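## Task

Shelf spots are labelled by a lot number printed on the shelf edge directly beneath each one, and several spots may carry the same number. Bring one cardboard box from lot 437 and one from lot 333 onto the desk, leaving out any lot the storeroom does not stock. The robot must not tip over or be left leaning, or the task fails. A box counts only if it stays put on the desk without the robot supporting it.

## Robot and tools

Robot: a simulated Hello Robot Stretch 3. It has a two-wheeled base (0.33 m long, 0.34 m wide), a mast with a lift, and a single telescoping arm that reaches out to the robot's RIGHT side, ending in a wrist and a two-finger gripper. The gripper cannot move forward on its own; you drive the base for that. Turns pivot around the point midway between the drive wheels, 0.05 m behind the front edge. With the arm pulled in and the wrist folded, a turn sweeps a 0.28 m radius; an unfolded level gripper reaches beyond that. Loose objects may occasionally get nudged by something outside your control.

Frames: the base frame has its origin on the floor between the drive wheels, x forward, y left, z up. The odometry frame is the base frame as it stood at the scene start. hand_pose is reported in the base frame, located where the closed fingertips meet; with all wrist joints at zero its x axis is up, y points back along the arm toward the mast, z toward the rear.

execute_actions: argument actions is a list holding one action or none (empty just returns state and pictures). An action may have base, joints, or both, plus optional contact_limits. base takes exactly one entry: translate_m (metres, -1 to 1, relative drive from the current spot, positive forward; no sideways motion) or rotate_rad (radians, -3.2 to 3.2, relative turn in place, positive counter-clockwise seen from above). joints is a dictionary of absolute targets by name: lift_m 0 to 1.1 (arm height); arm_m 0 to 0.52 (extension); wrist_yaw_rad -1.345 to 4.42 (0 along the arm, positive toward the front, 3.0 folded over the base); wrist_pitch_rad -1.57 to 0.451 (0 level, negative tips fingers down); wrist_roll_rad -2.911 to 2.911 (0 fingers side by side); gripper_m -0.089 to 0.179 (larger is wider; actual fingertip gap is smaller than the value by about 0.007 nearly closed and 0.025 wide open, and zero under 0.007); head_pan_rad -3.953 to 1.73 (0 ahead, positive left, -1.57 looks along the arm); head_tilt_rad -1.53 to 0.419 (negative looks down). Done tolerances are ±0.004 for lift, arm and gripper, ±0.02 for yaw, roll and head, ±0.05 for pitch. contact_limits accepts only arm_m, a motor effort percentage (1 to 100) at which that arm motion halts with contact_stop; smaller is softer, too small halts instantly, and it caps the arm's holding force until the next action. cameras picks which images return: head_camera, nav_camera, wrist_camera, or all (default); [] gives none. Any unknown key or out-of-range number rejects the whole call with no motion. Joints or base omitted from an action can keep pushing toward their earlier targets. No single action runs over 15 s. If a result reports a stop, the remaining calls of that reply in the scene are skipped.

wait: seconds, 0 to 10; commands nothing and returns the same state and images. zoom_image: camera name and region [x0, y0, x1, y1] in pixels of that camera's most recent full image, top-left origin, at most 504 by 504; useful to read lot numbers. finished_scene: scene, the integer number of the current scene; ends it permanently and reports success.

Result lines: joint_positions; base_status and joint_status (done, off_target meaning stopped short and possibly still pushing, contact_stop, time_out, torque_fault; after the last three the old target is dropped). on_its_own covers uncommanded joints; its held at value is the target being held, not the position. lidar_m: 12 distances in metres, one per 30-degree sector, first straight ahead then counter-clockwise (4th left, 7th behind, 10th right), in a plane 0.17 m above the floor, range 0.15 to 12, '-' means nothing; it misses clear objects, tabletops, thin legs, and parts blocked by the robot. wrist_depth_mm (45 to 1000) and head_depth_mm (280 to 4000, image sideways) are 7x7 grids of median depths from the top left. base_odometry counts wheel turns, so slip reads as motion; heading in -3.142 to 3.142, positive left. turned_by_wheels and turned_by_imu give rotation since the last result. base_tilt in degrees, forward and right positive, with a fixed bias of up to about 4. motor_effort in percent, positive toward larger joint values, peak in brackets; readings carry fixed biases and noise. Positive wheel effort pushes forward. Camera calibration (K, distortion, T_world_to_cam, pos_world) is given per camera; the wrist camera's pose error grows with arm motion.

Gripping: command gripper_m below the object's width; release with at least 0.02 more than the touching value. Neither the reading nor done confirms a hold; squeeze again with a different value if needed.

Speed: the base goes fast only when stowed (lift_m under 0.30, arm_m under 0.03, wrist_yaw_rad over 2.54); otherwise it is slow.

Cautions: fold or unfold the wrist only with lift_m between 0.32 and 0.95, wrist_pitch_rad -0.4 and roll near 0; once folded the lift may drop to 0.25. If wrist_yaw_rad is under -0.4, keep pitch at -0.5 or lower. Arm and lift go slack after contact_stop; a slack lift can sag under load or be pushed up by closing fingers on a surface. Base, wrist and head never stop on contact; wrist servos cut out for 10 s after prolonged strain. Pushing against something solid with the gripper higher than about 0.45 m, pushing twice, or driving while holding or hooking something fixed can tip the robot; snagging furniture, especially reversing, too. If it leans, back out in small steps, free the gripper, and lower lift_m to about 0.2. Avoid drops, slams and hard shoves, and finish only when the boxes rest on the desk by themselves. The scene keeps running while you deliberate, with the robot holding its last command.

Each tool is called after "Emit:" as name(argument=value, ...), one argument or row to a line, values as JSON.

## Session

I'll start by looking at the current state of the scene.

Emit:
execute_actions(
  actions=[],
)

Scene clock: 0.00 s.
base_odometry: x=+0.000 y=+0.000 heading=+0.000 (m, m, rad; odometry frame)
turned_by_wheels: +0.000 (rad since the last result)
turned_by_imu: +0.000 (rad since the last result)
base_tilt: forward=-0.3 right=-1.1 (deg)
lidar_m: 1.49 1.02 1.02 1.72 2.73 1.10 0.84 0.82 0.87 1.24 1.57 1.87
head_depth_mm: 1640 2003 2017 2032 1976 1962 1967 / 1653 1870 1830 1813 1806 1838 1844 / 1661 1727 1712 1712 1699 1695 1682 / 1606 1617 1594 1601 1594 1578 1577 / 1541 1515 1510 1496 1499 1484 1484 / 1456 1426 1425 1420 1412 1401 1389 / 1375 1368 1356 1354 1352 1347 1344
base_status: not commanded
joint_positions: lift_m=+0.406 arm_m=+0.001 wrist_yaw_rad=+2.996 wrist_pitch_rad=-0.440 wrist_roll_rad=-0.001 gripper_m=+0.037 head_pan_rad=-0.017 head_tilt_rad=-0.021
joint_status: not commanded
motor_effort: left_wheel=+0 right_wheel=-1 lift_m=+36 arm_m=+0 wrist_yaw_rad=+0 wrist_pitch_rad=+5 wrist_roll_rad=+0 gripper_m=+0 head_pan_rad=+0 head_tilt_rad=+2 (%)
hand_pose: x=+0.0108 y=+0.0736 z=+0.4136 quat_wxyz=(+0.204, +0.699, +0.104, +0.678) (m; base frame)
wrist_depth_mm: - - - - - - - / - - - - - - - / - - - - - - - / 919 888 873 872 865 856 804 / 744 737 - 728 754 719 713 / 650 641 - 630 - 627 618 / 562 560 - 568 548 540 546
pictures: head_camera (sideways: a quarter turn clockwise sets it upright), nav_camera (sideways: a quarter turn counterclockwise sets it upright), wrist_camera
Images, in order (width x height): head_camera 896x504, nav_camera 672x504, wrist_camera 644x364.

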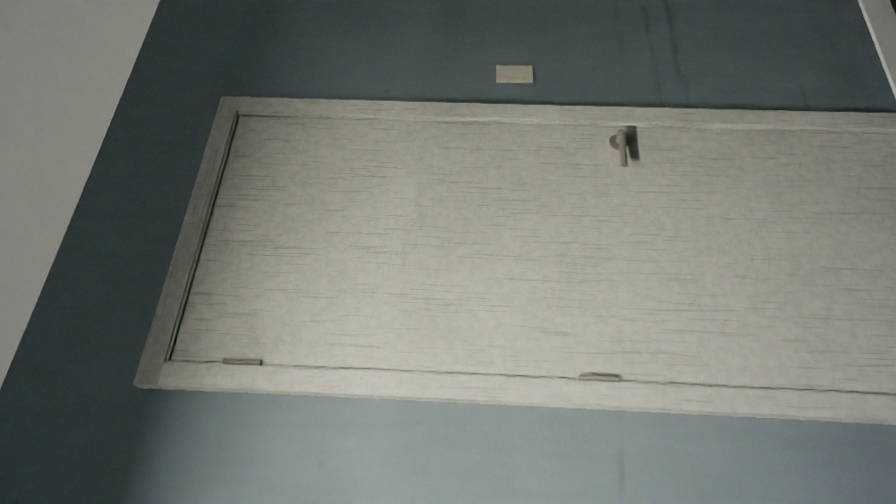

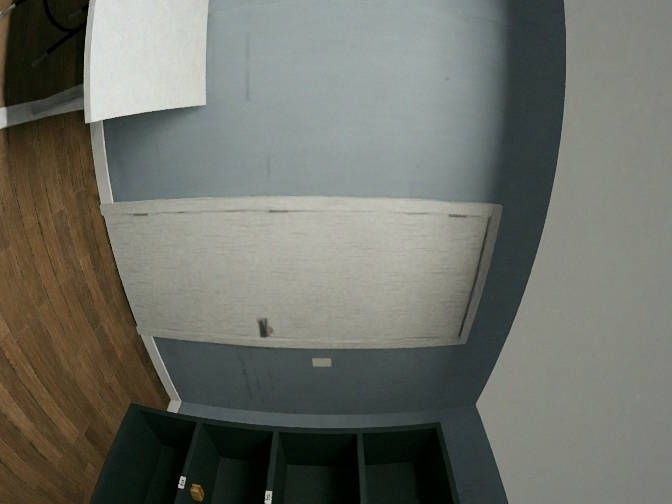

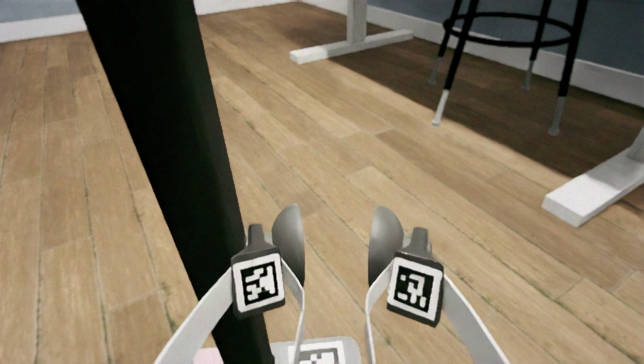

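Emit:
execute_actions(
  actions=[
    {"joints": {"head_pan_rad": -1.57, "head_tilt_rad": -0.3}},
  ],
  cameras=["head_camera", "nav_camera"],
)

Scene clock: 6.20 s.
base_odometry: x=+0.000 y=+0.000 heading=+0.000 (m, m, rad; odometry frame)
turned_by_wheels: +0.000 (rad since the last result)
turned_by_imu: +0.000 (rad since the last result)
base_tilt: forward=-0.5 right=-1.1 (deg)
lidar_m: 1.49 1.02 1.02 1.73 2.74 1.10 0.84 0.82 0.87 1.24 1.57 1.86
head_depth_mm: 1012 1023 1040 1063 1077 1103 1121 / 1162 1179 1198 1221 1248 1268 1307 / 1362 1381 1413 1450 1489 1522 1490 / 1626 1594 1653 1715 1804 1879 1565 / 1745 1877 1975 2000 2034 1899 1557 / 1660 1833 1938 1999 2002 1902 1561 / 1580 1743 1834 1917 1837 1882 1541
base_status: not commanded
joint_positions: lift_m=+0.406 arm_m=+0.001 wrist_yaw_rad=+2.996 wrist_pitch_rad=-0.440 wrist_roll_rad=-0.001 gripper_m=+0.037 head_pan_rad=-1.563 head_tilt_rad=-0.296
joint_status: all done
motor_effort: left_wheel=-1(1) right_wheel=-1(0) lift_m=+36(36) arm_m=+0(1) wrist_yaw_rad=+0(1) wrist_pitch_rad=+5(5) wrist_roll_rad=+0(0) gripper_m=+0(0) head_pan_rad=-2(36) head_tilt_rad=-3(24) (%)
hand_pose: x=+0.0108 y=+0.0736 z=+0.4136 quat_wxyz=(+0.204, +0.699, +0.104, +0.678) (m; base frame)
wrist_depth_mm: - - - - - - - / - - - - - - - / - - - - - - - / 903 895 881 862 860 841 805 / 759 752 - 741 744 726 714 / 651 641 - 630 - 630 624 / 563 562 - 567 540 552 548
pictures: head_camera (sideways: a quarter turn clockwise sets it upright), nav_camera (sideways: a quarter turn counterclockwise sets it upright)
camera_calibration (this result's frames):
head_camera: T_world_to_cam=[[-0.0482172, 0.240795, -0.969377, 1.27746], [0.99778, -0.0330164, -0.0578313, 0.0688346], [-0.0459308, -0.970014, -0.238669, 0.266484], [0, 0, 0, 1]] pos_world=[0.00515343, -0.0468397, 1.30592]
nav_camera: T_world_to_cam=[[0.0191809, -0.266428, 0.963664, -1.21136], [-0.999657, -0.0223252, 0.0137249, 0.0384038], [0.0178573, -0.963596, -0.266765, 0.30032], [0, 0, 0, 1]] pos_world=[0.0562627, -0.0324959, 1.24693]
Images, in order (width x height): head_camera 896x504, nav_camera 672x504.

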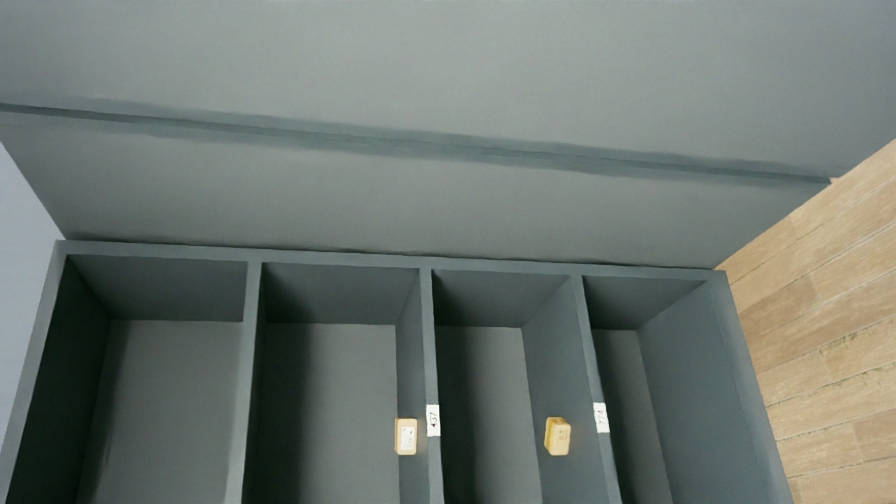

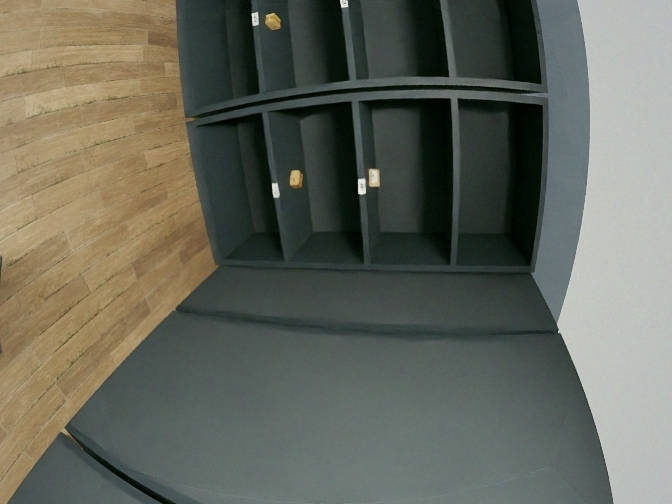

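Emit:
zoom_image(
  camera="head_camera",
  region=[350, 380, 650, 504],
)

Region (350, 380, 650, 504) of head_camera's 896x504 image, scaled by 1.680, with more detail than that image has; it fills the top 208 rows of this view, and the rest is white.

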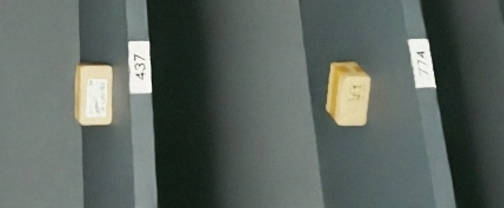

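Emit:
execute_actions(
  actions=[
    {"joints": {"head_pan_rad": -0.9, "head_tilt_rad": -0.3}},
  ],
  cameras=["head_camera"],
)

Scene clock: 19.93 s.
base_odometry: x=+0.000 y=+0.000 heading=+0.000 (m, m, rad; odometry frame)
turned_by_wheels: +0.000 (rad since the last result)
turned_by_imu: +0.000 (rad since the last result)
base_tilt: forward=-0.4 right=-1.3 (deg)
lidar_m: 1.50 1.02 1.02 1.72 2.74 1.10 0.84 0.82 0.87 1.24 1.57 1.87
head_depth_mm: 1546 1761 1824 1899 1763 1989 1595 / 1579 1774 1872 1940 1968 1967 1583 / 1476 1434 1585 1588 1692 1863 1576 / 1624 1850 1944 2031 2054 1853 1568 / 1787 1887 1987 2098 2055 1921 1554 / 1825 1933 2040 2137 2148 1915 1534 / 1716 1785 1877 1913 1921 1888 1536
base_status: not commanded
joint_positions: lift_m=+0.406 arm_m=+0.001 wrist_yaw_rad=+2.996 wrist_pitch_rad=-0.440 wrist_roll_rad=-0.001 gripper_m=+0.037 head_pan_rad=-0.907 head_tilt_rad=-0.296
joint_status: all done
motor_effort: left_wheel=+0(0) right_wheel=+0(1) lift_m=+35(35) arm_m=+0(0) wrist_yaw_rad=-1(0) wrist_pitch_rad=+5(5) wrist_roll_rad=+0(0) gripper_m=+1(0) head_pan_rad=+2(31) head_tilt_rad=-2(3) (%)
hand_pose: x=+0.0108 y=+0.0736 z=+0.4136 quat_wxyz=(+0.204, +0.699, +0.104, +0.678) (m; base frame)
wrist_depth_mm: - - - - - - - / - - - - - - - / - - - - - - - / 904 888 877 888 861 874 790 / 757 748 - 731 739 721 702 / 639 643 - 631 - 625 619 / 560 566 - 563 548 546 541
pictures: head_camera (sideways: a quarter turn clockwise sets it upright)
camera_calibration (this result's frames):
head_camera: T_world_to_cam=[[-0.185011, 0.161497, -0.969376, 1.27829], [0.81109, 0.582055, -0.0578316, 0.0699738], [0.55489, -0.796951, -0.238676, 0.262828], [0, 0, 0, 1]] pos_world=[0.0339022, -0.037708, 1.30592]
Images, in order (width x height): head_camera 896x504.

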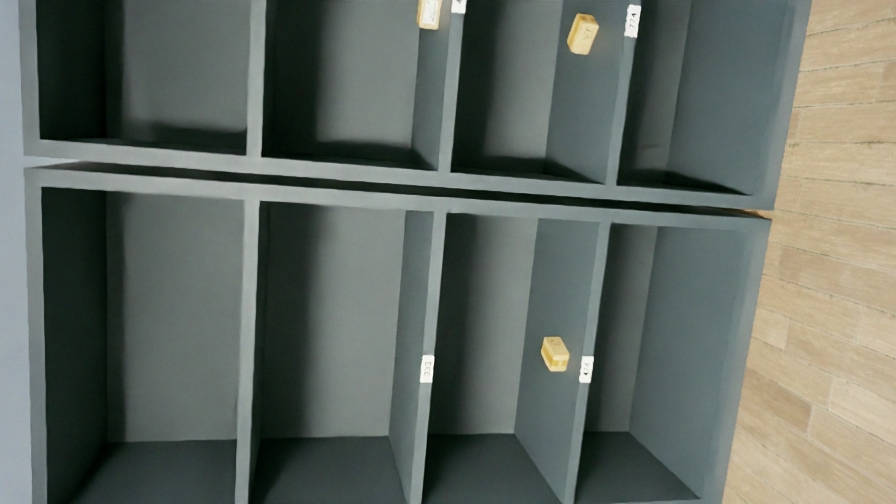

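Emit:
zoom_image(
  camera="head_camera",
  region=[380, 310, 640, 410],
)

Region (380, 310, 640, 410) of head_camera's 896x504 image, scaled by 1.938, with more detail than that image has; it fills the top 194 rows of this view, and the rest is white.

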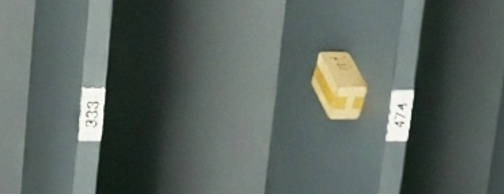

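Emit:
execute_actions(
  actions=[
    {"joints": {"head_pan_rad": -2.5, "head_tilt_rad": -0.3}},
  ],
  cameras=["head_camera", "nav_camera"],
)

Scene clock: 32.87 s.
base_odometry: x=+0.000 y=+0.000 heading=+0.000 (m, m, rad; odometry frame)
turned_by_wheels: +0.000 (rad since the last result)
turned_by_imu: +0.000 (rad since the last result)
base_tilt: forward=-0.3 right=-1.1 (deg)
lidar_m: 1.49 1.02 1.02 1.72 2.74 1.10 0.84 0.82 0.87 1.24 1.56 1.87
head_depth_mm: 679 707 738 766 804 845 883 / 691 719 750 782 819 861 904 / 702 731 764 796 839 879 922 / 721 750 784 820 858 905 949 / 730 761 793 834 876 919 970 / 743 775 809 852 894 944 993 / 757 789 827 867 916 962 1019
base_status: not commanded
joint_positions: lift_m=+0.406 arm_m=+0.001 wrist_yaw_rad=+2.996 wrist_pitch_rad=-0.440 wrist_roll_rad=-0.001 gripper_m=+0.037 head_pan_rad=-2.493 head_tilt_rad=-0.296
joint_status: all done
motor_effort: left_wheel=+0(1) right_wheel=+0(1) lift_m=+35(35) arm_m=+0(0) wrist_yaw_rad=+1(1) wrist_pitch_rad=+5(5) wrist_roll_rad=+0(0) gripper_m=+0(1) head_pan_rad=-3(33) head_tilt_rad=-2(2) (%)
hand_pose: x=+0.0108 y=+0.0736 z=+0.4136 quat_wxyz=(+0.204, +0.699, +0.104, +0.678) (m; base frame)
wrist_depth_mm: - - - - - - - / - - - - - - - / - - - - - - - / 904 894 889 880 859 847 792 / 739 761 - 738 752 726 712 / 642 637 - 629 - 622 614 / 566 559 - 569 544 548 538
pictures: head_camera (sideways: a quarter turn clockwise sets it upright), nav_camera (sideways: a quarter turn counterclockwise sets it upright)
camera_calibration (this result's frames):
head_camera: T_world_to_cam=[[0.164319, 0.182697, -0.969341, 1.27611], [0.570045, -0.819575, -0.0578376, 0.0714519], [-0.805014, -0.543064, -0.238817, 0.271307], [0, 0, 0, 1]] pos_world=[-0.0320141, -0.0272438, 1.30591]
nav_camera: T_world_to_cam=[[-0.202225, -0.174744, 0.963623, -1.20996], [-0.615525, 0.787998, 0.0137228, 0.0360634], [-0.761731, -0.590359, -0.266912, 0.305267], [0, 0, 0, 1]] pos_world=[0.0100461, -0.0596335, 1.24693]
Images, in order (width x height): head_camera 896x504, nav_camera 672x504.

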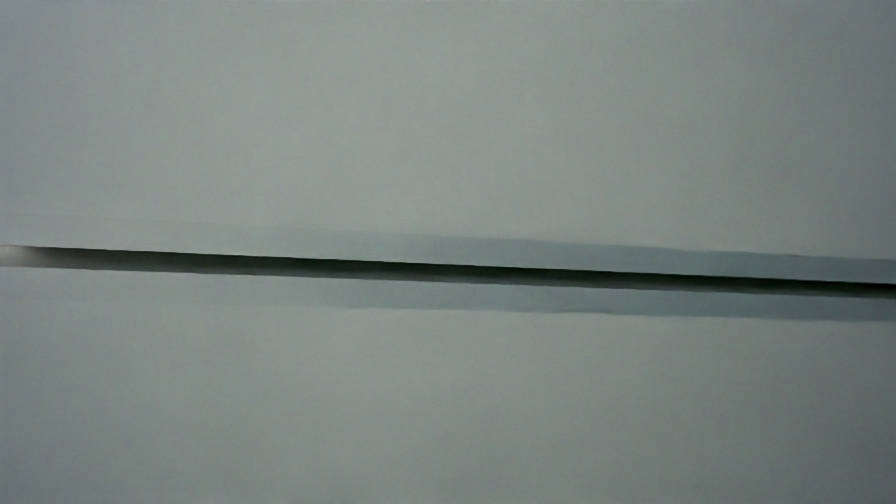

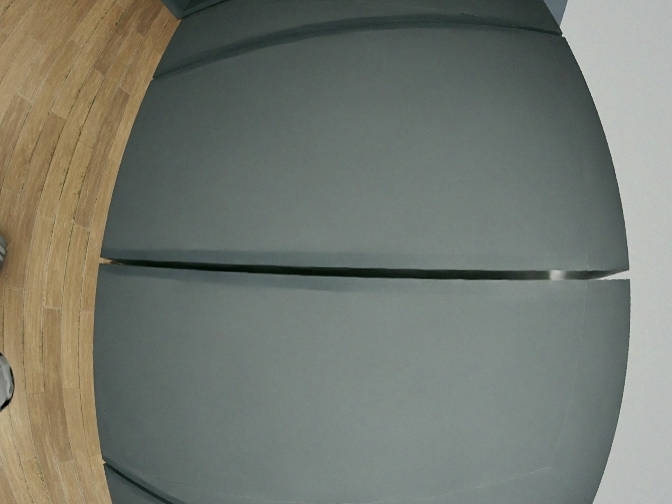

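Emit:
execute_actions(
  actions=[
    {"joints": {"head_pan_rad": 1.57, "head_tilt_rad": -0.3}},
  ],
  cameras=["head_camera", "nav_camera"],
)

Scene clock: 39.70 s.
base_odometry: x=+0.000 y=+0.000 heading=+0.000 (m, m, rad; odometry frame)
turned_by_wheels: +0.000 (rad since the last result)
turned_by_imu: +0.000 (rad since the last result)
base_tilt: forward=-0.4 right=-1.1 (deg)
lidar_m: 1.50 1.02 1.02 1.72 2.73 1.10 0.84 0.82 0.87 1.24 1.57 1.87
head_depth_mm: 1767 1804 1821 1859 1420 1005 1492 / 2006 2047 2082 2103 1393 1844 1585 / 2343 2425 2466 2497 1467 1904 1570 / 2605 2721 2839 3000 2493 2039 1563 / 2501 2660 2753 2907 2911 2042 1550 / 2395 2497 2614 2741 2799 2022 1548 / 2302 2390 2480 2600 2635 1996 1533
base_status: not commanded
joint_positions: lift_m=+0.406 arm_m=+0.001 wrist_yaw_rad=+2.996 wrist_pitch_rad=-0.440 wrist_roll_rad=-0.001 gripper_m=+0.037 head_pan_rad=+1.563 head_tilt_rad=-0.296
joint_status: all done
motor_effort: left_wheel=-1(0) right_wheel=+0(1) lift_m=+36(35) arm_m=+1(0) wrist_yaw_rad=+0(1) wrist_pitch_rad=+5(5) wrist_roll_rad=+0(0) gripper_m=+0(0) head_pan_rad=+3(35) head_tilt_rad=-3(4) (%)
hand_pose: x=+0.0108 y=+0.0736 z=+0.4136 quat_wxyz=(+0.204, +0.699, +0.104, +0.678) (m; base frame)
wrist_depth_mm: - - - - - - - / - - - - - - - / - - - - - - - / 893 873 878 866 856 851 780 / 749 746 - 730 765 713 721 / 646 645 - 625 - 620 618 / 568 565 - 570 548 545 542
pictures: head_camera (sideways: a quarter turn clockwise sets it upright), nav_camera (sideways: a quarter turn counterclockwise sets it upright)
camera_calibration (this result's frames):
head_camera: T_world_to_cam=[[0.0443423, -0.241687, -0.969341, 1.27684], [-0.997121, 0.0490289, -0.0578376, 0.0810117], [0.0615043, 0.969115, -0.238817, 0.266021], [0, 0, 0, 1]] pos_world=[0.00779879, 0.0468191, 1.30591]
nav_camera: T_world_to_cam=[[-0.0148981, 0.266849, 0.963623, -1.2111], [0.999886, 0.00626871, 0.0137228, 0.0262094], [-0.00237878, 0.963718, -0.266912, 0.300635], [0, 0, 0, 1]] pos_world=[-0.0435343, 0.033289, 1.24693]
Images, in order (width x height): head_camera 896x504, nav_camera 672x504.

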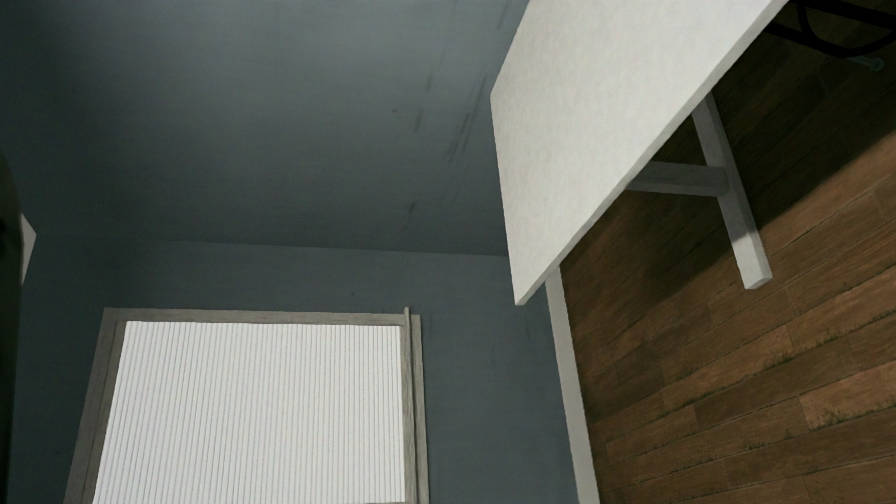

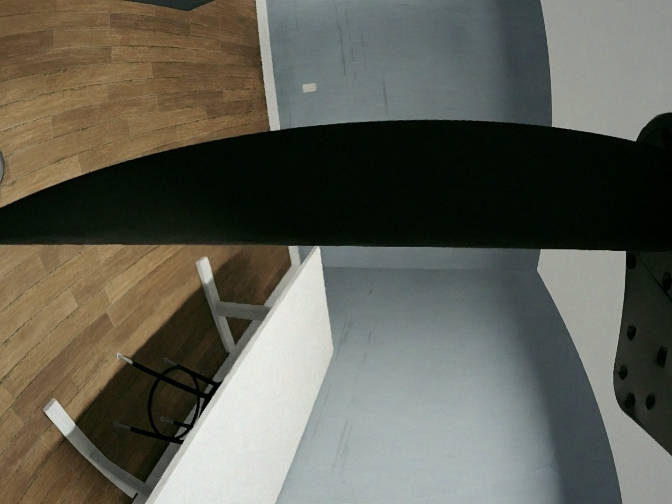

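Emit:
execute_actions(
  actions=[
    {"joints": {"head_pan_rad": 1.0, "head_tilt_rad": -0.5}},
  ],
  cameras=["head_camera"],
)

Scene clock: 50.13 s.
base_odometry: x=+0.000 y=+0.000 heading=+0.000 (m, m, rad; odometry frame)
turned_by_wheels: +0.000 (rad since the last result)
turned_by_imu: +0.000 (rad since the last result)
base_tilt: forward=-0.3 right=-1.2 (deg)
lidar_m: 1.49 1.02 1.02 1.72 2.74 1.10 0.84 0.82 0.86 1.24 1.57 1.87
head_depth_mm: 1206 1279 1359 1394 989 840 1347 / 1261 1358 1444 1420 978 1253 1300 / 1343 1431 1537 1415 967 1586 1334 / 1427 1522 1637 1390 1008 1619 1323 / 1511 1614 1747 1363 1088 1570 1318 / 1615 1738 1885 1338 1907 1605 1307 / 1716 1875 2022 1330 1898 1594 1297
base_status: not commanded
joint_positions: lift_m=+0.406 arm_m=+0.001 wrist_yaw_rad=+2.996 wrist_pitch_rad=-0.440 wrist_roll_rad=-0.001 gripper_m=+0.037 head_pan_rad=+1.007 head_tilt_rad=-0.494
joint_status: all done
motor_effort: left_wheel=+0(1) right_wheel=-1(1) lift_m=+35(35) arm_m=+0(0) wrist_yaw_rad=-1(1) wrist_pitch_rad=+5(5) wrist_roll_rad=+0(0) gripper_m=+0(1) head_pan_rad=-3(29) head_tilt_rad=-4(23) (%)
hand_pose: x=+0.0108 y=+0.0736 z=+0.4136 quat_wxyz=(+0.204, +0.699, +0.104, +0.678) (m; base frame)
wrist_depth_mm: - - - - - - - / - - - - - - - / - - - - - - - / 905 905 903 880 868 838 796 / 758 747 - 731 738 713 706 / 648 637 - 630 - 620 619 / 563 562 - 571 550 547 546
pictures: head_camera (sideways: a quarter turn clockwise sets it upright)
camera_calibration (this result's frames):
head_camera: T_world_to_cam=[[-0.188736, -0.385305, -0.903282, 1.19202], [-0.827793, 0.557285, -0.0647525, 0.0889654], [0.528335, 0.735509, -0.424132, 0.504348], [0, 0, 0, 1]] pos_world=[0.0321584, 0.0387604, 1.29641]
Images, in order (width x height): head_camera 896x504.

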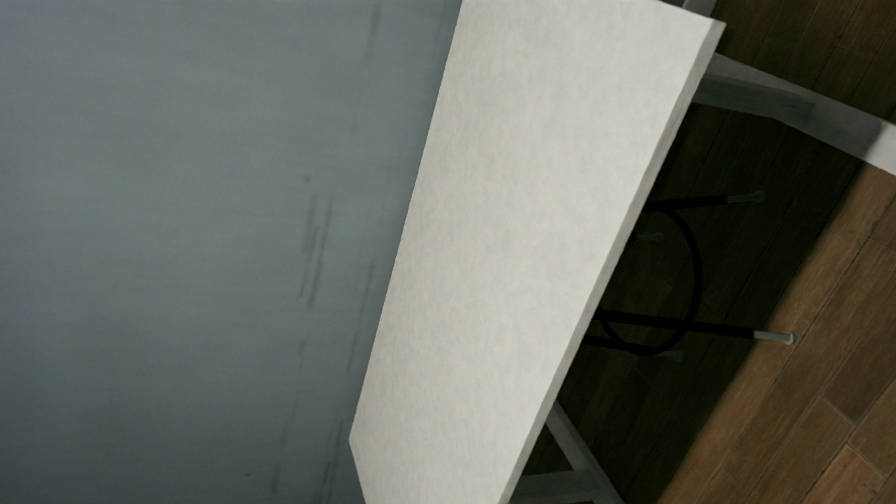

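Emit:
execute_actions(
  actions=[
    {"base": {"rotate_rad": -1.37}, "joints": {"head_pan_rad": 0.0, "head_tilt_rad": -0.3}},
  ],
  cameras=["head_camera", "nav_camera"],
)

Scene clock: 134.63 s.
base_odometry: x=+0.000 y=+0.000 heading=-1.370 (m, m, rad; odometry frame)
turned_by_wheels: -1.370 (rad since the last result)
turned_by_imu: -1.351 (rad since the last result)
base_tilt: forward=-0.3 right=-1.1 (deg)
lidar_m: 1.67 1.57 1.66 1.46 1.38 1.02 2.71 1.62 0.95 0.82 0.82 0.95
head_depth_mm: 1325 1341 1342 1353 1357 1373 1377 / 1563 1569 1633 1658 1679 1681 1553 / 1682 1882 1949 1865 1887 1881 1550 / 1701 1867 1978 2090 2146 1890 1547 / 1588 1823 1925 2016 1838 1888 1538 / 1609 1750 1865 1961 1944 1859 1519 / 1424 1370 1611 1551 1577 1711 1518
base_status: done
joint_positions: lift_m=+0.406 arm_m=+0.001 wrist_yaw_rad=+2.996 wrist_pitch_rad=-0.440 wrist_roll_rad=-0.001 gripper_m=+0.037 head_pan_rad=+0.007 head_tilt_rad=-0.310
joint_status: all done
motor_effort: left_wheel=+1(4) right_wheel=-2(5) lift_m=+35(35) arm_m=+0(0) wrist_yaw_rad=+0(1) wrist_pitch_rad=+5(5) wrist_roll_rad=+0(0) gripper_m=+1(0) head_pan_rad=-3(35) head_tilt_rad=+5(23) (%)
hand_pose: x=+0.0108 y=+0.0736 z=+0.4136 quat_wxyz=(+0.204, +0.699, +0.104, +0.678) (m; base frame)
wrist_depth_mm: - - - - - - - / - - - - - - - / - - - - - - - / 911 881 878 884 864 847 861 / 754 739 - 724 757 722 709 / 647 636 - 630 - 630 619 / 569 560 - 572 551 556 541
pictures: head_camera (sideways: a quarter turn clockwise sets it upright), nav_camera (sideways: a quarter turn counterclockwise sets it upright)
camera_calibration (this result's frames):
head_camera: T_world_to_cam=[[-0.254202, -0.0480744, -0.965956, 1.27424], [0.0331959, 0.997742, -0.0583922, 0.0754478], [0.966581, -0.0469092, -0.252032, 0.277701], [0, 0, 0, 1]] pos_world=[0.0529899, -0.000992315, 1.30526]
nav_camera: T_world_to_cam=[[0.279725, 0.0190123, 0.959892, -1.20802], [0.0215297, -0.999677, 0.0135262, 0.0324335], [0.959839, 0.0168825, -0.280044, 0.311857], [0, 0, 0, 1]] pos_world=[0.0378833, 0.0501253, 1.24647]
Images, in order (width x height): head_camera 896x504, nav_camera 672x504.

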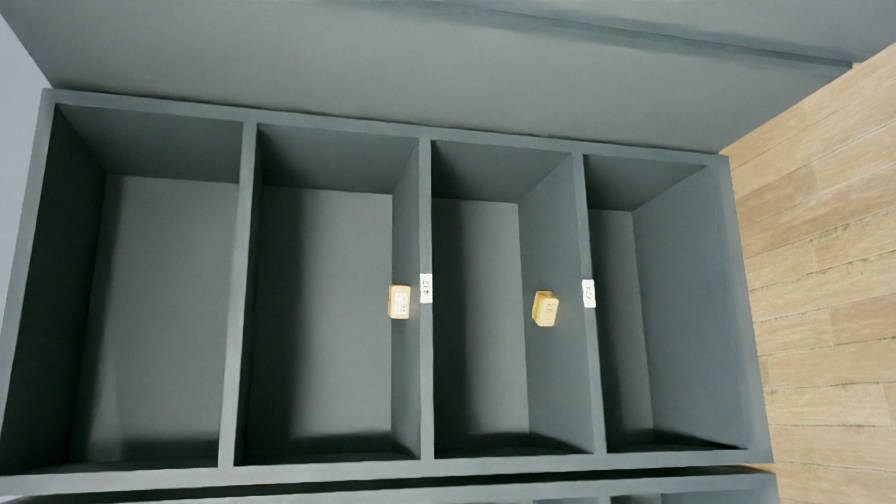

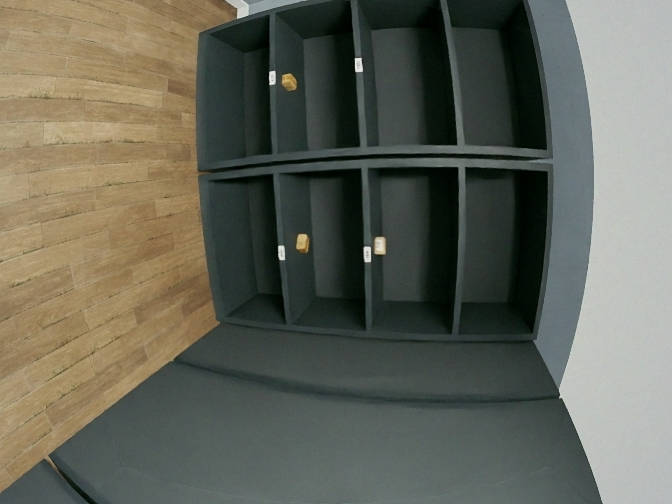

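Emit:
execute_actions(
  actions=[
    {"base": {"translate_m": 0.9}},
  ],
  cameras=["head_camera"],
)

Scene clock: 170.47 s.
base_odometry: x=+0.180 y=-0.882 heading=-1.370 (m, m, rad; odometry frame)
turned_by_wheels: +0.000 (rad since the last result)
turned_by_imu: +0.001 (rad since the last result)
base_tilt: forward=-0.3 right=-1.1 (deg)
lidar_m: 1.08 0.77 1.34 1.43 1.66 1.60 2.58 1.18 0.69 0.60 0.60 0.70
head_depth_mm: 856 829 859 865 844 911 939 / 1046 942 1065 1062 917 1085 997 / 1037 987 1153 1188 905 1210 956 / 1017 814 1119 1156 885 1197 918 / 992 847 1088 1125 814 1181 914 / 963 725 1054 1096 800 1176 906 / 937 749 1024 1061 789 1155 903
base_status: done
joint_positions: lift_m=+0.406 arm_m=+0.001 wrist_yaw_rad=+2.996 wrist_pitch_rad=-0.440 wrist_roll_rad=-0.001 gripper_m=+0.037 head_pan_rad=+0.007 head_tilt_rad=-0.310
joint_status: not commanded
motor_effort: left_wheel=+0(5) right_wheel=-2(1) lift_m=+35(35) arm_m=+0(0) wrist_yaw_rad=-1(1) wrist_pitch_rad=+5(5) wrist_roll_rad=+0(0) gripper_m=+0(1) head_pan_rad=-3(3) head_tilt_rad=+5(4) (%)
hand_pose: x=+0.0108 y=+0.0736 z=+0.4136 quat_wxyz=(+0.204, +0.699, +0.104, +0.678) (m; base frame)
wrist_depth_mm: - - - - - - - / - - - - - - 684 / - - - - - 974 707 / 901 898 877 883 875 849 725 / 757 744 - 727 749 719 692 / 648 649 - 636 - 621 615 / 564 561 - 563 554 546 541
pictures: head_camera (sideways: a quarter turn clockwise sets it upright)
camera_calibration (this result's frames):
head_camera: T_world_to_cam=[[-0.253893, -0.0480721, -0.966037, 1.27435], [0.0332149, 0.997742, -0.0583793, 0.0754309], [0.966662, -0.0469089, -0.251723, 0.277298], [0, 0, 0, 1]] pos_world=[0.0529888, -0.000992337, 1.30527]
Images, in order (width x height): head_camera 896x504.

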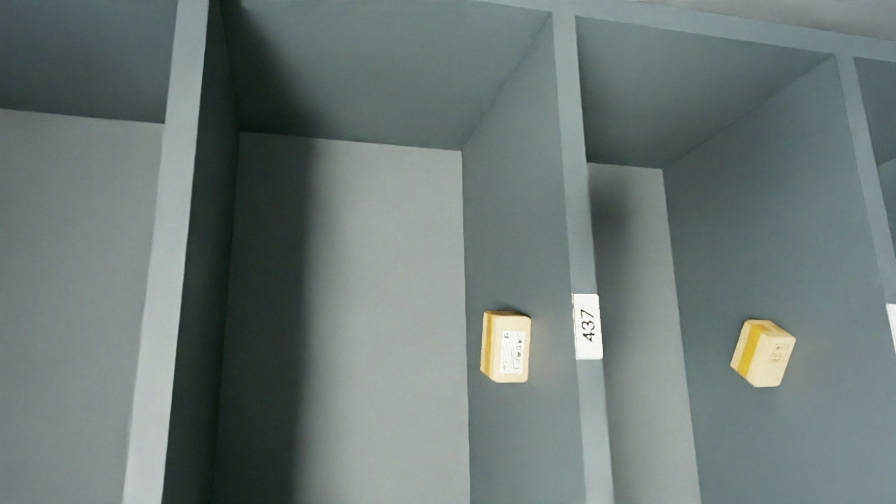

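Emit:
execute_actions(
  actions=[
    {"base": {"translate_m": 0.17}},
  ],
  cameras=[],
)

Emit:
execute_actions(
  actions=[
    {"base": {"rotate_rad": 1.84}, "joints": {"head_pan_rad": -1.57, "head_tilt_rad": -0.2, "lift_m": 0.85}},
  ],
  cameras=["head_camera"],
)

Scene clock: 219.07 s.
base_odometry: x=+0.214 y=-1.048 heading=-1.370 (m, m, rad; odometry frame)
turned_by_wheels: +0.000 (rad since the last result)
turned_by_imu: +0.000 (rad since the last result)
base_tilt: forward=-0.4 right=-1.3 (deg)
lidar_m: 0.99 0.68 0.64 1.39 1.71 1.73 2.73 1.10 0.64 0.56 0.56 0.65
head_depth_mm: 787 607 790 800 744 805 816 / 901 626 971 982 736 995 918 / 880 644 982 1030 727 1116 925 / 856 668 952 996 717 1109 920 / 836 691 928 968 674 1054 912 / 808 718 901 936 671 1042 879 / 781 749 874 917 694 557 898
base_status: done
joint_positions: lift_m=+0.406 arm_m=+0.001 wrist_yaw_rad=+2.996 wrist_pitch_rad=-0.440 wrist_roll_rad=-0.001 gripper_m=+0.037 head_pan_rad=+0.007 head_tilt_rad=-0.310
joint_status: not commanded
motor_effort: left_wheel=+1(6) right_wheel=-3(1) lift_m=+35(35) arm_m=+0(0) wrist_yaw_rad=-2(0) wrist_pitch_rad=+5(5) wrist_roll_rad=+0(0) gripper_m=+0(0) head_pan_rad=-3(3) head_tilt_rad=+5(5) (%)
hand_pose: x=+0.0108 y=+0.0736 z=+0.4136 quat_wxyz=(+0.204, +0.699, +0.104, +0.678) (m; base frame)
wrist_depth_mm: - - - - - - 542 / - - - - - - 579 / - - - - - 705 676 / 915 879 879 872 866 737 720 / 742 743 - 737 754 698 623 / 628 646 - 631 - 624 585 / 561 570 - 565 550 552 544
pictures: none
No camera images: the call's "cameras" was empty. Leave "cameras" out to get every camera's image.

Scene clock: 223.93 s.
base_odometry: x=+0.214 y=-1.048 heading=+0.470 (m, m, rad; odometry frame)
turned_by_wheels: +1.840 (rad since the last result)
turned_by_imu: +1.813 (rad since the last result)
base_tilt: forward=-0.3 right=-1.1 (deg)
lidar_m: 1.71 1.73 2.26 2.13 0.78 0.57 0.56 0.58 0.73 0.99 0.64 1.39
head_depth_mm: 881 528 932 958 969 602 1038 / 884 542 929 958 951 595 1037 / 880 557 929 960 937 590 1031 / 880 575 929 956 921 585 1031 / 877 592 926 953 907 577 1019 / 878 526 929 958 895 574 1013 / 875 534 925 945 880 568 970
base_status: done
joint_positions: lift_m=+0.850 arm_m=+0.001 wrist_yaw_rad=+2.996 wrist_pitch_rad=-0.441 wrist_roll_rad=-0.001 gripper_m=+0.037 head_pan_rad=-1.563 head_tilt_rad=-0.211
joint_status: all done
motor_effort: left_wheel=-1(5) right_wheel=+1(4) lift_m=+39(43) arm_m=+0(0) wrist_yaw_rad=+0(0) wrist_pitch_rad=+5(5) wrist_roll_rad=+0(0) gripper_m=+0(1) head_pan_rad=-3(33) head_tilt_rad=+5(16) (%)
hand_pose: x=+0.0108 y=+0.0735 z=+0.8574 quat_wxyz=(+0.205, +0.699, +0.105, +0.678) (m; base frame)
wrist_depth_mm: 803 - - - - - - / 805 - - - - - - / 778 - - - - - - / 775 - - - - - - / 762 - - - - - - / 747 - - - - - - / 740 - - - - - 982
pictures: head_camera (sideways: a quarter turn clockwise sets it upright)
camera_calibration (this result's frames):
head_camera: T_world_to_cam=[[-0.0475249, 0.157568, -0.986364, 1.29967], [0.997813, -0.0379334, -0.0541362, 0.06403], [-0.0459463, -0.986779, -0.155421, 0.158126], [0, 0, 0, 1]] pos_world=[0.00514224, -0.0463231, 1.30999]
Images, in order (width x height): head_camera 896x504.

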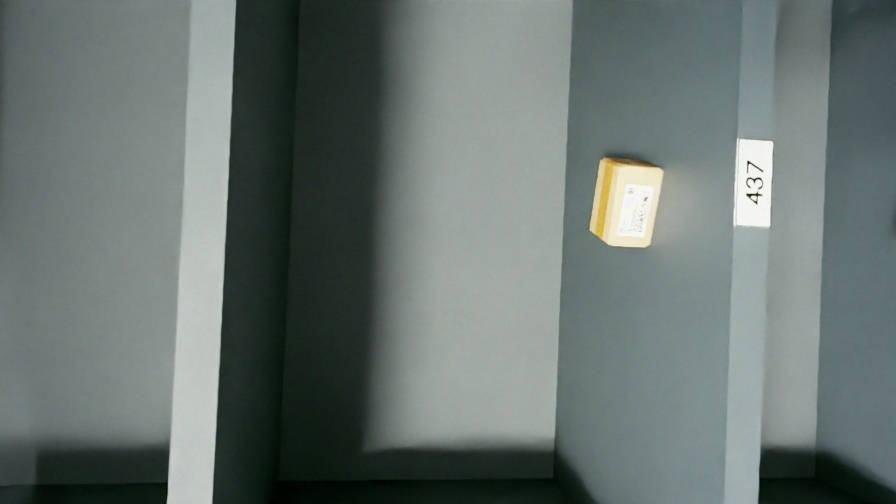

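Emit:
zoom_image(
  camera="head_camera",
  region=[540, 120, 800, 280],
)

Region (540, 120, 800, 280) of head_camera's 896x504 image, scaled by 1.938, with more detail than that image has; it fills the top 310 rows of this view, and the rest is white.

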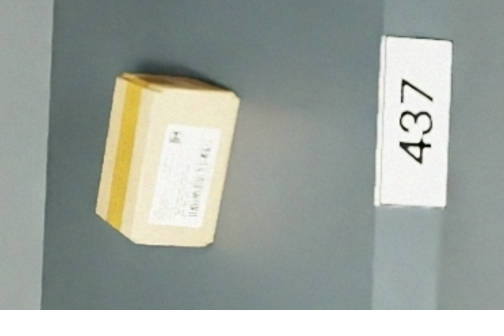

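Emit:
execute_actions(
  actions=[
    {"joints": {"wrist_yaw_rad": 0.0, "wrist_pitch_rad": -0.4, "gripper_m": 0.15}},
  ],
  cameras=["wrist_camera"],
)

Scene clock: 280.93 s.
base_odometry: x=+0.214 y=-1.048 heading=+0.470 (m, m, rad; odometry frame)
turned_by_wheels: +0.000 (rad since the last result)
turned_by_imu: +0.000 (rad since the last result)
base_tilt: forward=-0.4 right=-1.2 (deg)
lidar_m: 1.71 1.74 2.26 2.13 0.78 0.57 0.55 0.58 0.73 0.99 0.64 1.39
head_depth_mm: 882 529 929 961 963 600 1037 / 882 542 929 959 952 594 1037 / 880 558 931 959 935 588 1036 / 879 573 932 957 922 583 1025 / 878 591 929 958 906 578 1021 / 877 524 927 955 893 575 1014 / 873 535 923 946 880 569 974
base_status: not commanded
joint_positions: lift_m=+0.850 arm_m=+0.001 wrist_yaw_rad=+0.003 wrist_pitch_rad=-0.421 wrist_roll_rad=-0.001 gripper_m=+0.150 head_pan_rad=-1.563 head_tilt_rad=-0.211
joint_status: all done
motor_effort: left_wheel=-2(1) right_wheel=+1(1) lift_m=+39(39) arm_m=-1(0) wrist_yaw_rad=-2(3) wrist_pitch_rad=+8(7) wrist_roll_rad=+0(0) gripper_m=+1(82) head_pan_rad=-2(2) head_tilt_rad=+5(6) (%)
hand_pose: x=-0.0208 y=-0.3696 z=+0.8619 quat_wxyz=(+0.692, +0.149, -0.691, -0.147) (m; base frame)
wrist_depth_mm: 439 626 703 693 680 661 649 / 438 617 761 758 738 734 636 / 437 619 830 824 796 797 644 / 442 623 775 755 755 741 643 / 454 553 619 621 616 638 598 / 502 - 540 538 533 529 526 / 951 623 905 910 888 844 633
pictures: wrist_camera
camera_calibration (this result's frames):
wrist_camera: T_world_to_cam=[[-0.998886, -0.0403187, -0.0245338, -0.00789942], [-0.00358132, 0.583076, -0.81241, 0.94825], [0.0470604, -0.811417, -0.582571, 0.369368], [0, 0, 0, 1]] pos_world=[-0.0218772, -0.253508, 0.985356]
Images, in order (width x height): wrist_camera 644x364.

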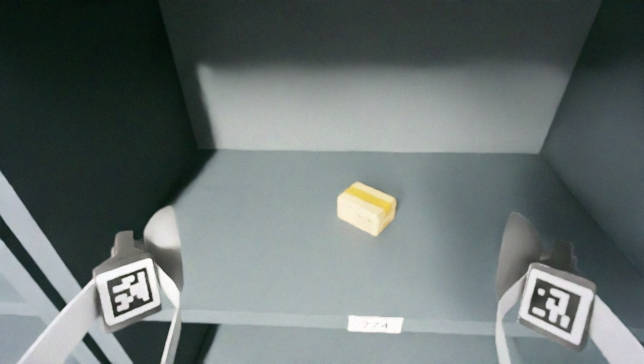

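Emit:
execute_actions(
  actions=[
    {"base": {"translate_m": -0.065}, "joints": {"wrist_pitch_rad": 0.0, "lift_m": 0.92}},
  ],
  cameras=["wrist_camera", "head_camera"],
)

Scene clock: 291.10 s.
base_odometry: x=+0.156 y=-1.078 heading=+0.470 (m, m, rad; odometry frame)
turned_by_wheels: +0.000 (rad since the last result)
turned_by_imu: +0.000 (rad since the last result)
base_tilt: forward=-0.4 right=-1.2 (deg)
lidar_m: 1.77 1.78 1.98 1.88 0.69 0.51 0.49 0.51 0.69 0.99 0.68 1.41
head_depth_mm: 878 529 933 964 965 601 1013 / 878 544 932 961 944 595 1040 / 879 558 927 952 933 588 1037 / 877 573 931 958 923 584 1027 / 876 592 925 956 908 578 1021 / 877 525 929 951 898 573 1024 / 878 535 929 957 881 569 1009
base_status: done
joint_positions: lift_m=+0.920 arm_m=+0.001 wrist_yaw_rad=+0.003 wrist_pitch_rad=-0.023 wrist_roll_rad=-0.001 gripper_m=+0.150 head_pan_rad=-1.563 head_tilt_rad=-0.211
joint_status: all done
motor_effort: left_wheel=-1(6) right_wheel=+1(2) lift_m=+39(43) arm_m=+0(0) wrist_yaw_rad=-3(3) wrist_pitch_rad=+9(10) wrist_roll_rad=+0(0) gripper_m=+1(1) head_pan_rad=-2(2) head_tilt_rad=+6(6) (%)
hand_pose: x=-0.0208 y=-0.4012 z=+1.0286 quat_wxyz=(+0.708, +0.009, -0.706, -0.007) (m; base frame)
wrist_depth_mm: 512 704 696 689 675 669 553 / 513 723 724 711 696 692 556 / 511 711 753 722 722 721 553 / 445 447 447 425 447 452 451 / 333 324 322 313 310 306 300 / 511 - 832 822 811 793 521 / 491 743 833 823 819 800 550
pictures: head_camera (sideways: a quarter turn clockwise sets it upright), wrist_camera
camera_calibration (this result's frames):
head_camera: T_world_to_cam=[[-0.0475206, 0.157569, -0.986364, 1.29967], [0.997812, -0.0379607, -0.0541362, 0.06403], [-0.0459733, -0.986778, -0.155421, 0.158126], [0, 0, 0, 1]] pos_world=[0.00514097, -0.046323, 1.30999]
wrist_camera: T_world_to_cam=[[-0.998873, -0.0467542, -0.00817123, -0.0244398], [-0.00245539, 0.222833, -0.974853, 1.12467], [0.0473993, -0.973735, -0.222697, 0.0055704], [0, 0, 0, 1]] pos_world=[-0.0219148, -0.246332, 1.09743]
Images, in order (width x height): head_camera 896x504, wrist_camera 644x364.

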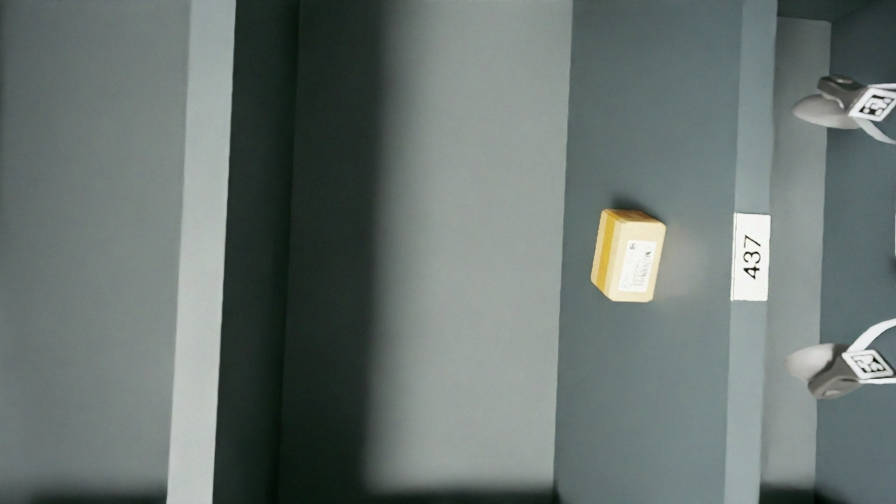

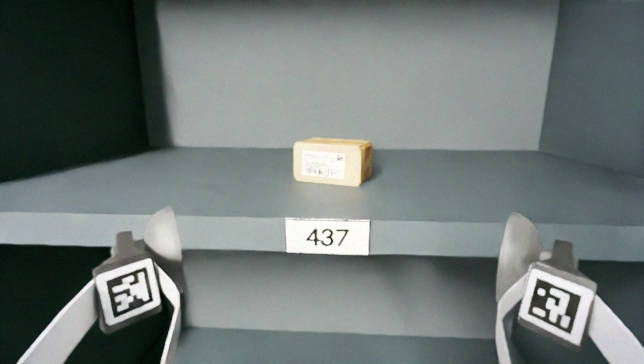

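Emit:
execute_actions(
  actions=[
    {"joints": {"arm_m": 0.30}},
  ],
  cameras=["wrist_camera", "head_camera"],
)

Scene clock: 329.10 s.
base_odometry: x=+0.156 y=-1.078 heading=+0.470 (m, m, rad; odometry frame)
turned_by_wheels: +0.000 (rad since the last result)
turned_by_imu: +0.000 (rad since the last result)
base_tilt: forward=-0.3 right=-1.2 (deg)
lidar_m: 1.77 1.78 1.97 1.88 0.70 0.51 0.49 0.51 0.69 0.99 0.68 1.41
head_depth_mm: 884 528 929 960 965 671 - / 879 543 928 954 977 - 1007 / 878 557 925 955 972 - 997 / 882 574 930 960 971 - 989 / 879 591 928 954 917 577 1022 / 875 525 928 953 894 571 1013 / 875 535 921 951 883 567 1011
base_status: not commanded
joint_positions: lift_m=+0.920 arm_m=+0.300 wrist_yaw_rad=+0.002 wrist_pitch_rad=-0.022 wrist_roll_rad=-0.001 gripper_m=+0.150 head_pan_rad=-1.563 head_tilt_rad=-0.211
joint_status: all done
motor_effort: left_wheel=-2(2) right_wheel=+1(1) lift_m=+39(39) arm_m=+5(6) wrist_yaw_rad=-2(3) wrist_pitch_rad=+9(9) wrist_roll_rad=+0(0) gripper_m=+0(0) head_pan_rad=-3(3) head_tilt_rad=+6(5) (%)
hand_pose: x=-0.0210 y=-0.7003 z=+1.0287 quat_wxyz=(+0.708, +0.009, -0.706, -0.008) (m; base frame)
wrist_depth_mm: 437 429 422 413 413 403 397 / 451 446 436 430 424 415 408 / 465 460 452 447 438 433 426 / 435 437 441 441 442 441 435 / 273 295 155 143 168 296 275 / 198 - 153 136 159 198 199 / - 155 152 142 143 156 150
pictures: head_camera (sideways: a quarter turn clockwise sets it upright), wrist_camera
camera_calibration (this result's frames):
head_camera: T_world_to_cam=[[-0.0474984, 0.157539, -0.98637, 1.29968], [0.997806, -0.0381015, -0.0541345, 0.0640278], [-0.0461104, -0.986777, -0.155384, 0.158079], [0, 0, 0, 1]] pos_world=[0.00513453, -0.0463226, 1.31]
wrist_camera: T_world_to_cam=[[-0.998913, -0.0458957, -0.00815822, -0.0380555], [-0.00226294, 0.22255, -0.974919, 1.19126], [0.0465602, -0.97384, -0.222412, -0.286011], [0, 0, 0, 1]] pos_world=[-0.0220016, -0.545391, 1.09746]
Images, in order (width x height): head_camera 896x504, wrist_camera 644x364.

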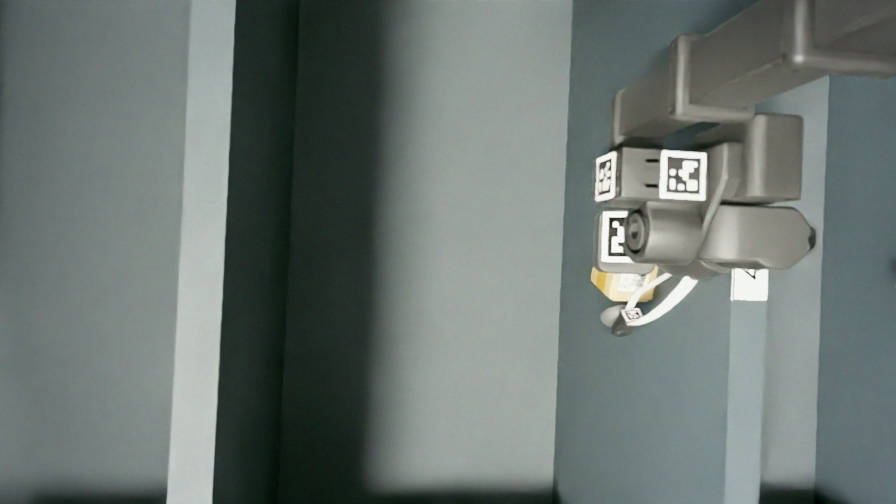

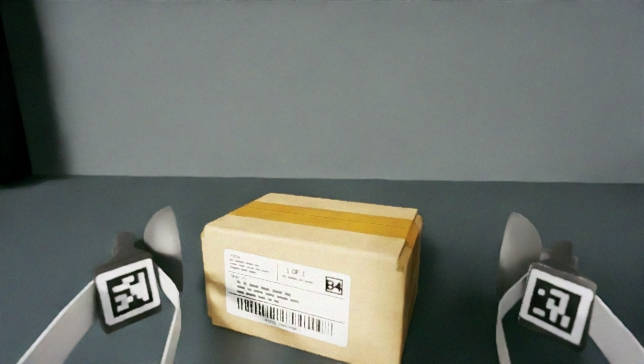

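Emit:
execute_actions(
  actions=[
    {"joints": {"arm_m": 0.325}},
  ],
  cameras=["wrist_camera"],
)

Emit:
execute_actions(
  actions=[
    {"joints": {"gripper_m": 0.03}},
  ],
  cameras=["wrist_camera"],
)

Scene clock: 349.27 s.
base_odometry: x=+0.156 y=-1.078 heading=+0.470 (m, m, rad; odometry frame)
turned_by_wheels: +0.000 (rad since the last result)
turned_by_imu: +0.012 (rad since the last result)
base_tilt: forward=-0.8 right=-2.1 (deg)
lidar_m: 1.77 1.78 2.00 1.80 0.69 0.51 0.49 0.51 0.69 0.99 0.68 1.43
head_depth_mm: 900 914 951 973 987 657 - / 902 915 947 970 992 - 1045 / 901 919 953 978 990 - 1050 / 901 917 949 974 986 - 1032 / 905 918 949 975 960 584 1044 / 909 918 949 978 951 595 1038 / 905 919 952 978 937 592 1035
base_status: not commanded
joint_positions: lift_m=+0.920 arm_m=+0.323 wrist_yaw_rad=-0.001 wrist_pitch_rad=-0.121 wrist_roll_rad=+0.004 gripper_m=+0.150 head_pan_rad=-1.563 head_tilt_rad=-0.211
joint_status: all done
on_its_own: arm_m is at rest, and its effort (+28) is outside its rest range (-14 to +14); wrist_pitch_rad is at rest, and its effort (+49) is outside its rest range (-20 to +32)
motor_effort: left_wheel=-2(4) right_wheel=+0(0) lift_m=+36(39) arm_m=+28(28) wrist_yaw_rad=+0(2) wrist_pitch_rad=+49(49) wrist_roll_rad=-3(3) gripper_m=+0(0) head_pan_rad=-3(2) head_tilt_rad=+5(6) (%)
hand_pose: x=-0.0216 y=-0.7196 z=+1.0038 quat_wxyz=(+0.705, +0.043, -0.707, -0.043) (m; base frame)
wrist_depth_mm: 426 418 412 404 393 388 381 / 444 437 426 421 413 406 398 / 461 453 446 439 431 422 416 / 336 331 302 166 290 315 309 / 230 244 143 129 131 232 219 / 179 - 153 134 136 169 167 / - 140 140 134 133 137 132
pictures: wrist_camera
camera_calibration (this result's frames):
wrist_camera: T_world_to_cam=[[-0.998977, -0.04173, -0.017422, -0.027497], [0.00326425, 0.317716, -0.94818, 1.21299], [0.0451028, -0.947267, -0.317254, -0.196056], [0, 0, 0, 1]] pos_world=[-0.0225857, -0.57225, 1.08745]
Images, in order (width x height): wrist_camera 644x364.

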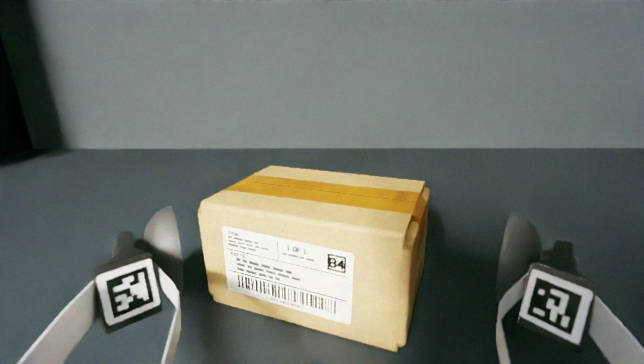

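Scene clock: 350.97 s.
base_odometry: x=+0.156 y=-1.078 heading=+0.470 (m, m, rad; odometry frame)
turned_by_wheels: +0.000 (rad since the last result)
turned_by_imu: +0.000 (rad since the last result)
base_tilt: forward=-0.8 right=-2.1 (deg)
lidar_m: 1.77 1.78 2.00 1.80 0.69 0.51 0.49 0.51 0.69 0.99 0.68 1.43
head_depth_mm: 901 910 951 973 988 657 - / 904 913 950 974 991 - 1043 / 901 916 947 976 987 - 1047 / 903 912 949 976 989 - 1026 / 899 917 954 976 961 598 1047 / 903 918 952 979 950 594 1041 / 903 918 956 974 939 591 1038
base_status: not commanded
joint_positions: lift_m=+0.920 arm_m=+0.323 wrist_yaw_rad=-0.003 wrist_pitch_rad=-0.122 wrist_roll_rad=+0.006 gripper_m=+0.030 head_pan_rad=-1.563 head_tilt_rad=-0.211
joint_status: all done
on_its_own: arm_m is at rest, and its effort (+28) is outside its rest range (-14 to +14); wrist_pitch_rad is at rest, and its effort (+49) is outside its rest range (-20 to +32)
motor_effort: left_wheel=-3(3) right_wheel=+0(1) lift_m=+35(36) arm_m=+28(29) wrist_yaw_rad=+1(3) wrist_pitch_rad=+49(49) wrist_roll_rad=-4(6) gripper_m=+0(89) head_pan_rad=-3(2) head_tilt_rad=+5(6) (%)
hand_pose: x=-0.0221 y=-0.7196 z=+1.0036 quat_wxyz=(+0.704, +0.042, -0.708, -0.044) (m; base frame)
wrist_depth_mm: 425 418 409 402 397 389 385 / 443 434 431 418 416 408 398 / 458 457 447 438 431 420 417 / 337 331 278 189 293 312 307 / 231 228 226 195 234 218 216 / 176 174 182 170 - 169 167 / 142 141 139 139 135 137 136
pictures: wrist_camera
camera_calibration (this result's frames):
wrist_camera: T_world_to_cam=[[-0.999032, -0.0395615, -0.0192437, -0.0245989], [0.0056631, 0.318136, -0.948028, 1.21308], [0.0436275, -0.947219, -0.317604, -0.195717], [0, 0, 0, 1]] pos_world=[-0.0229063, -0.572285, 1.0874]
Images, in order (width x height): wrist_camera 644x364.

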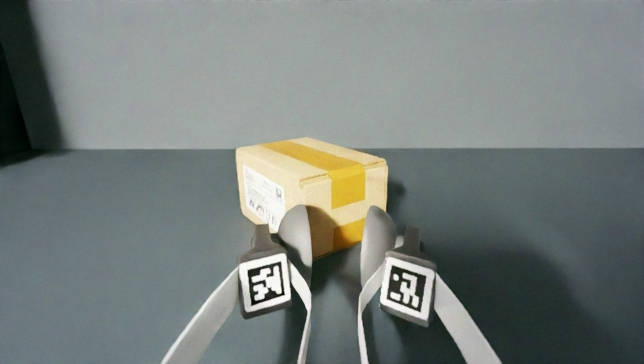

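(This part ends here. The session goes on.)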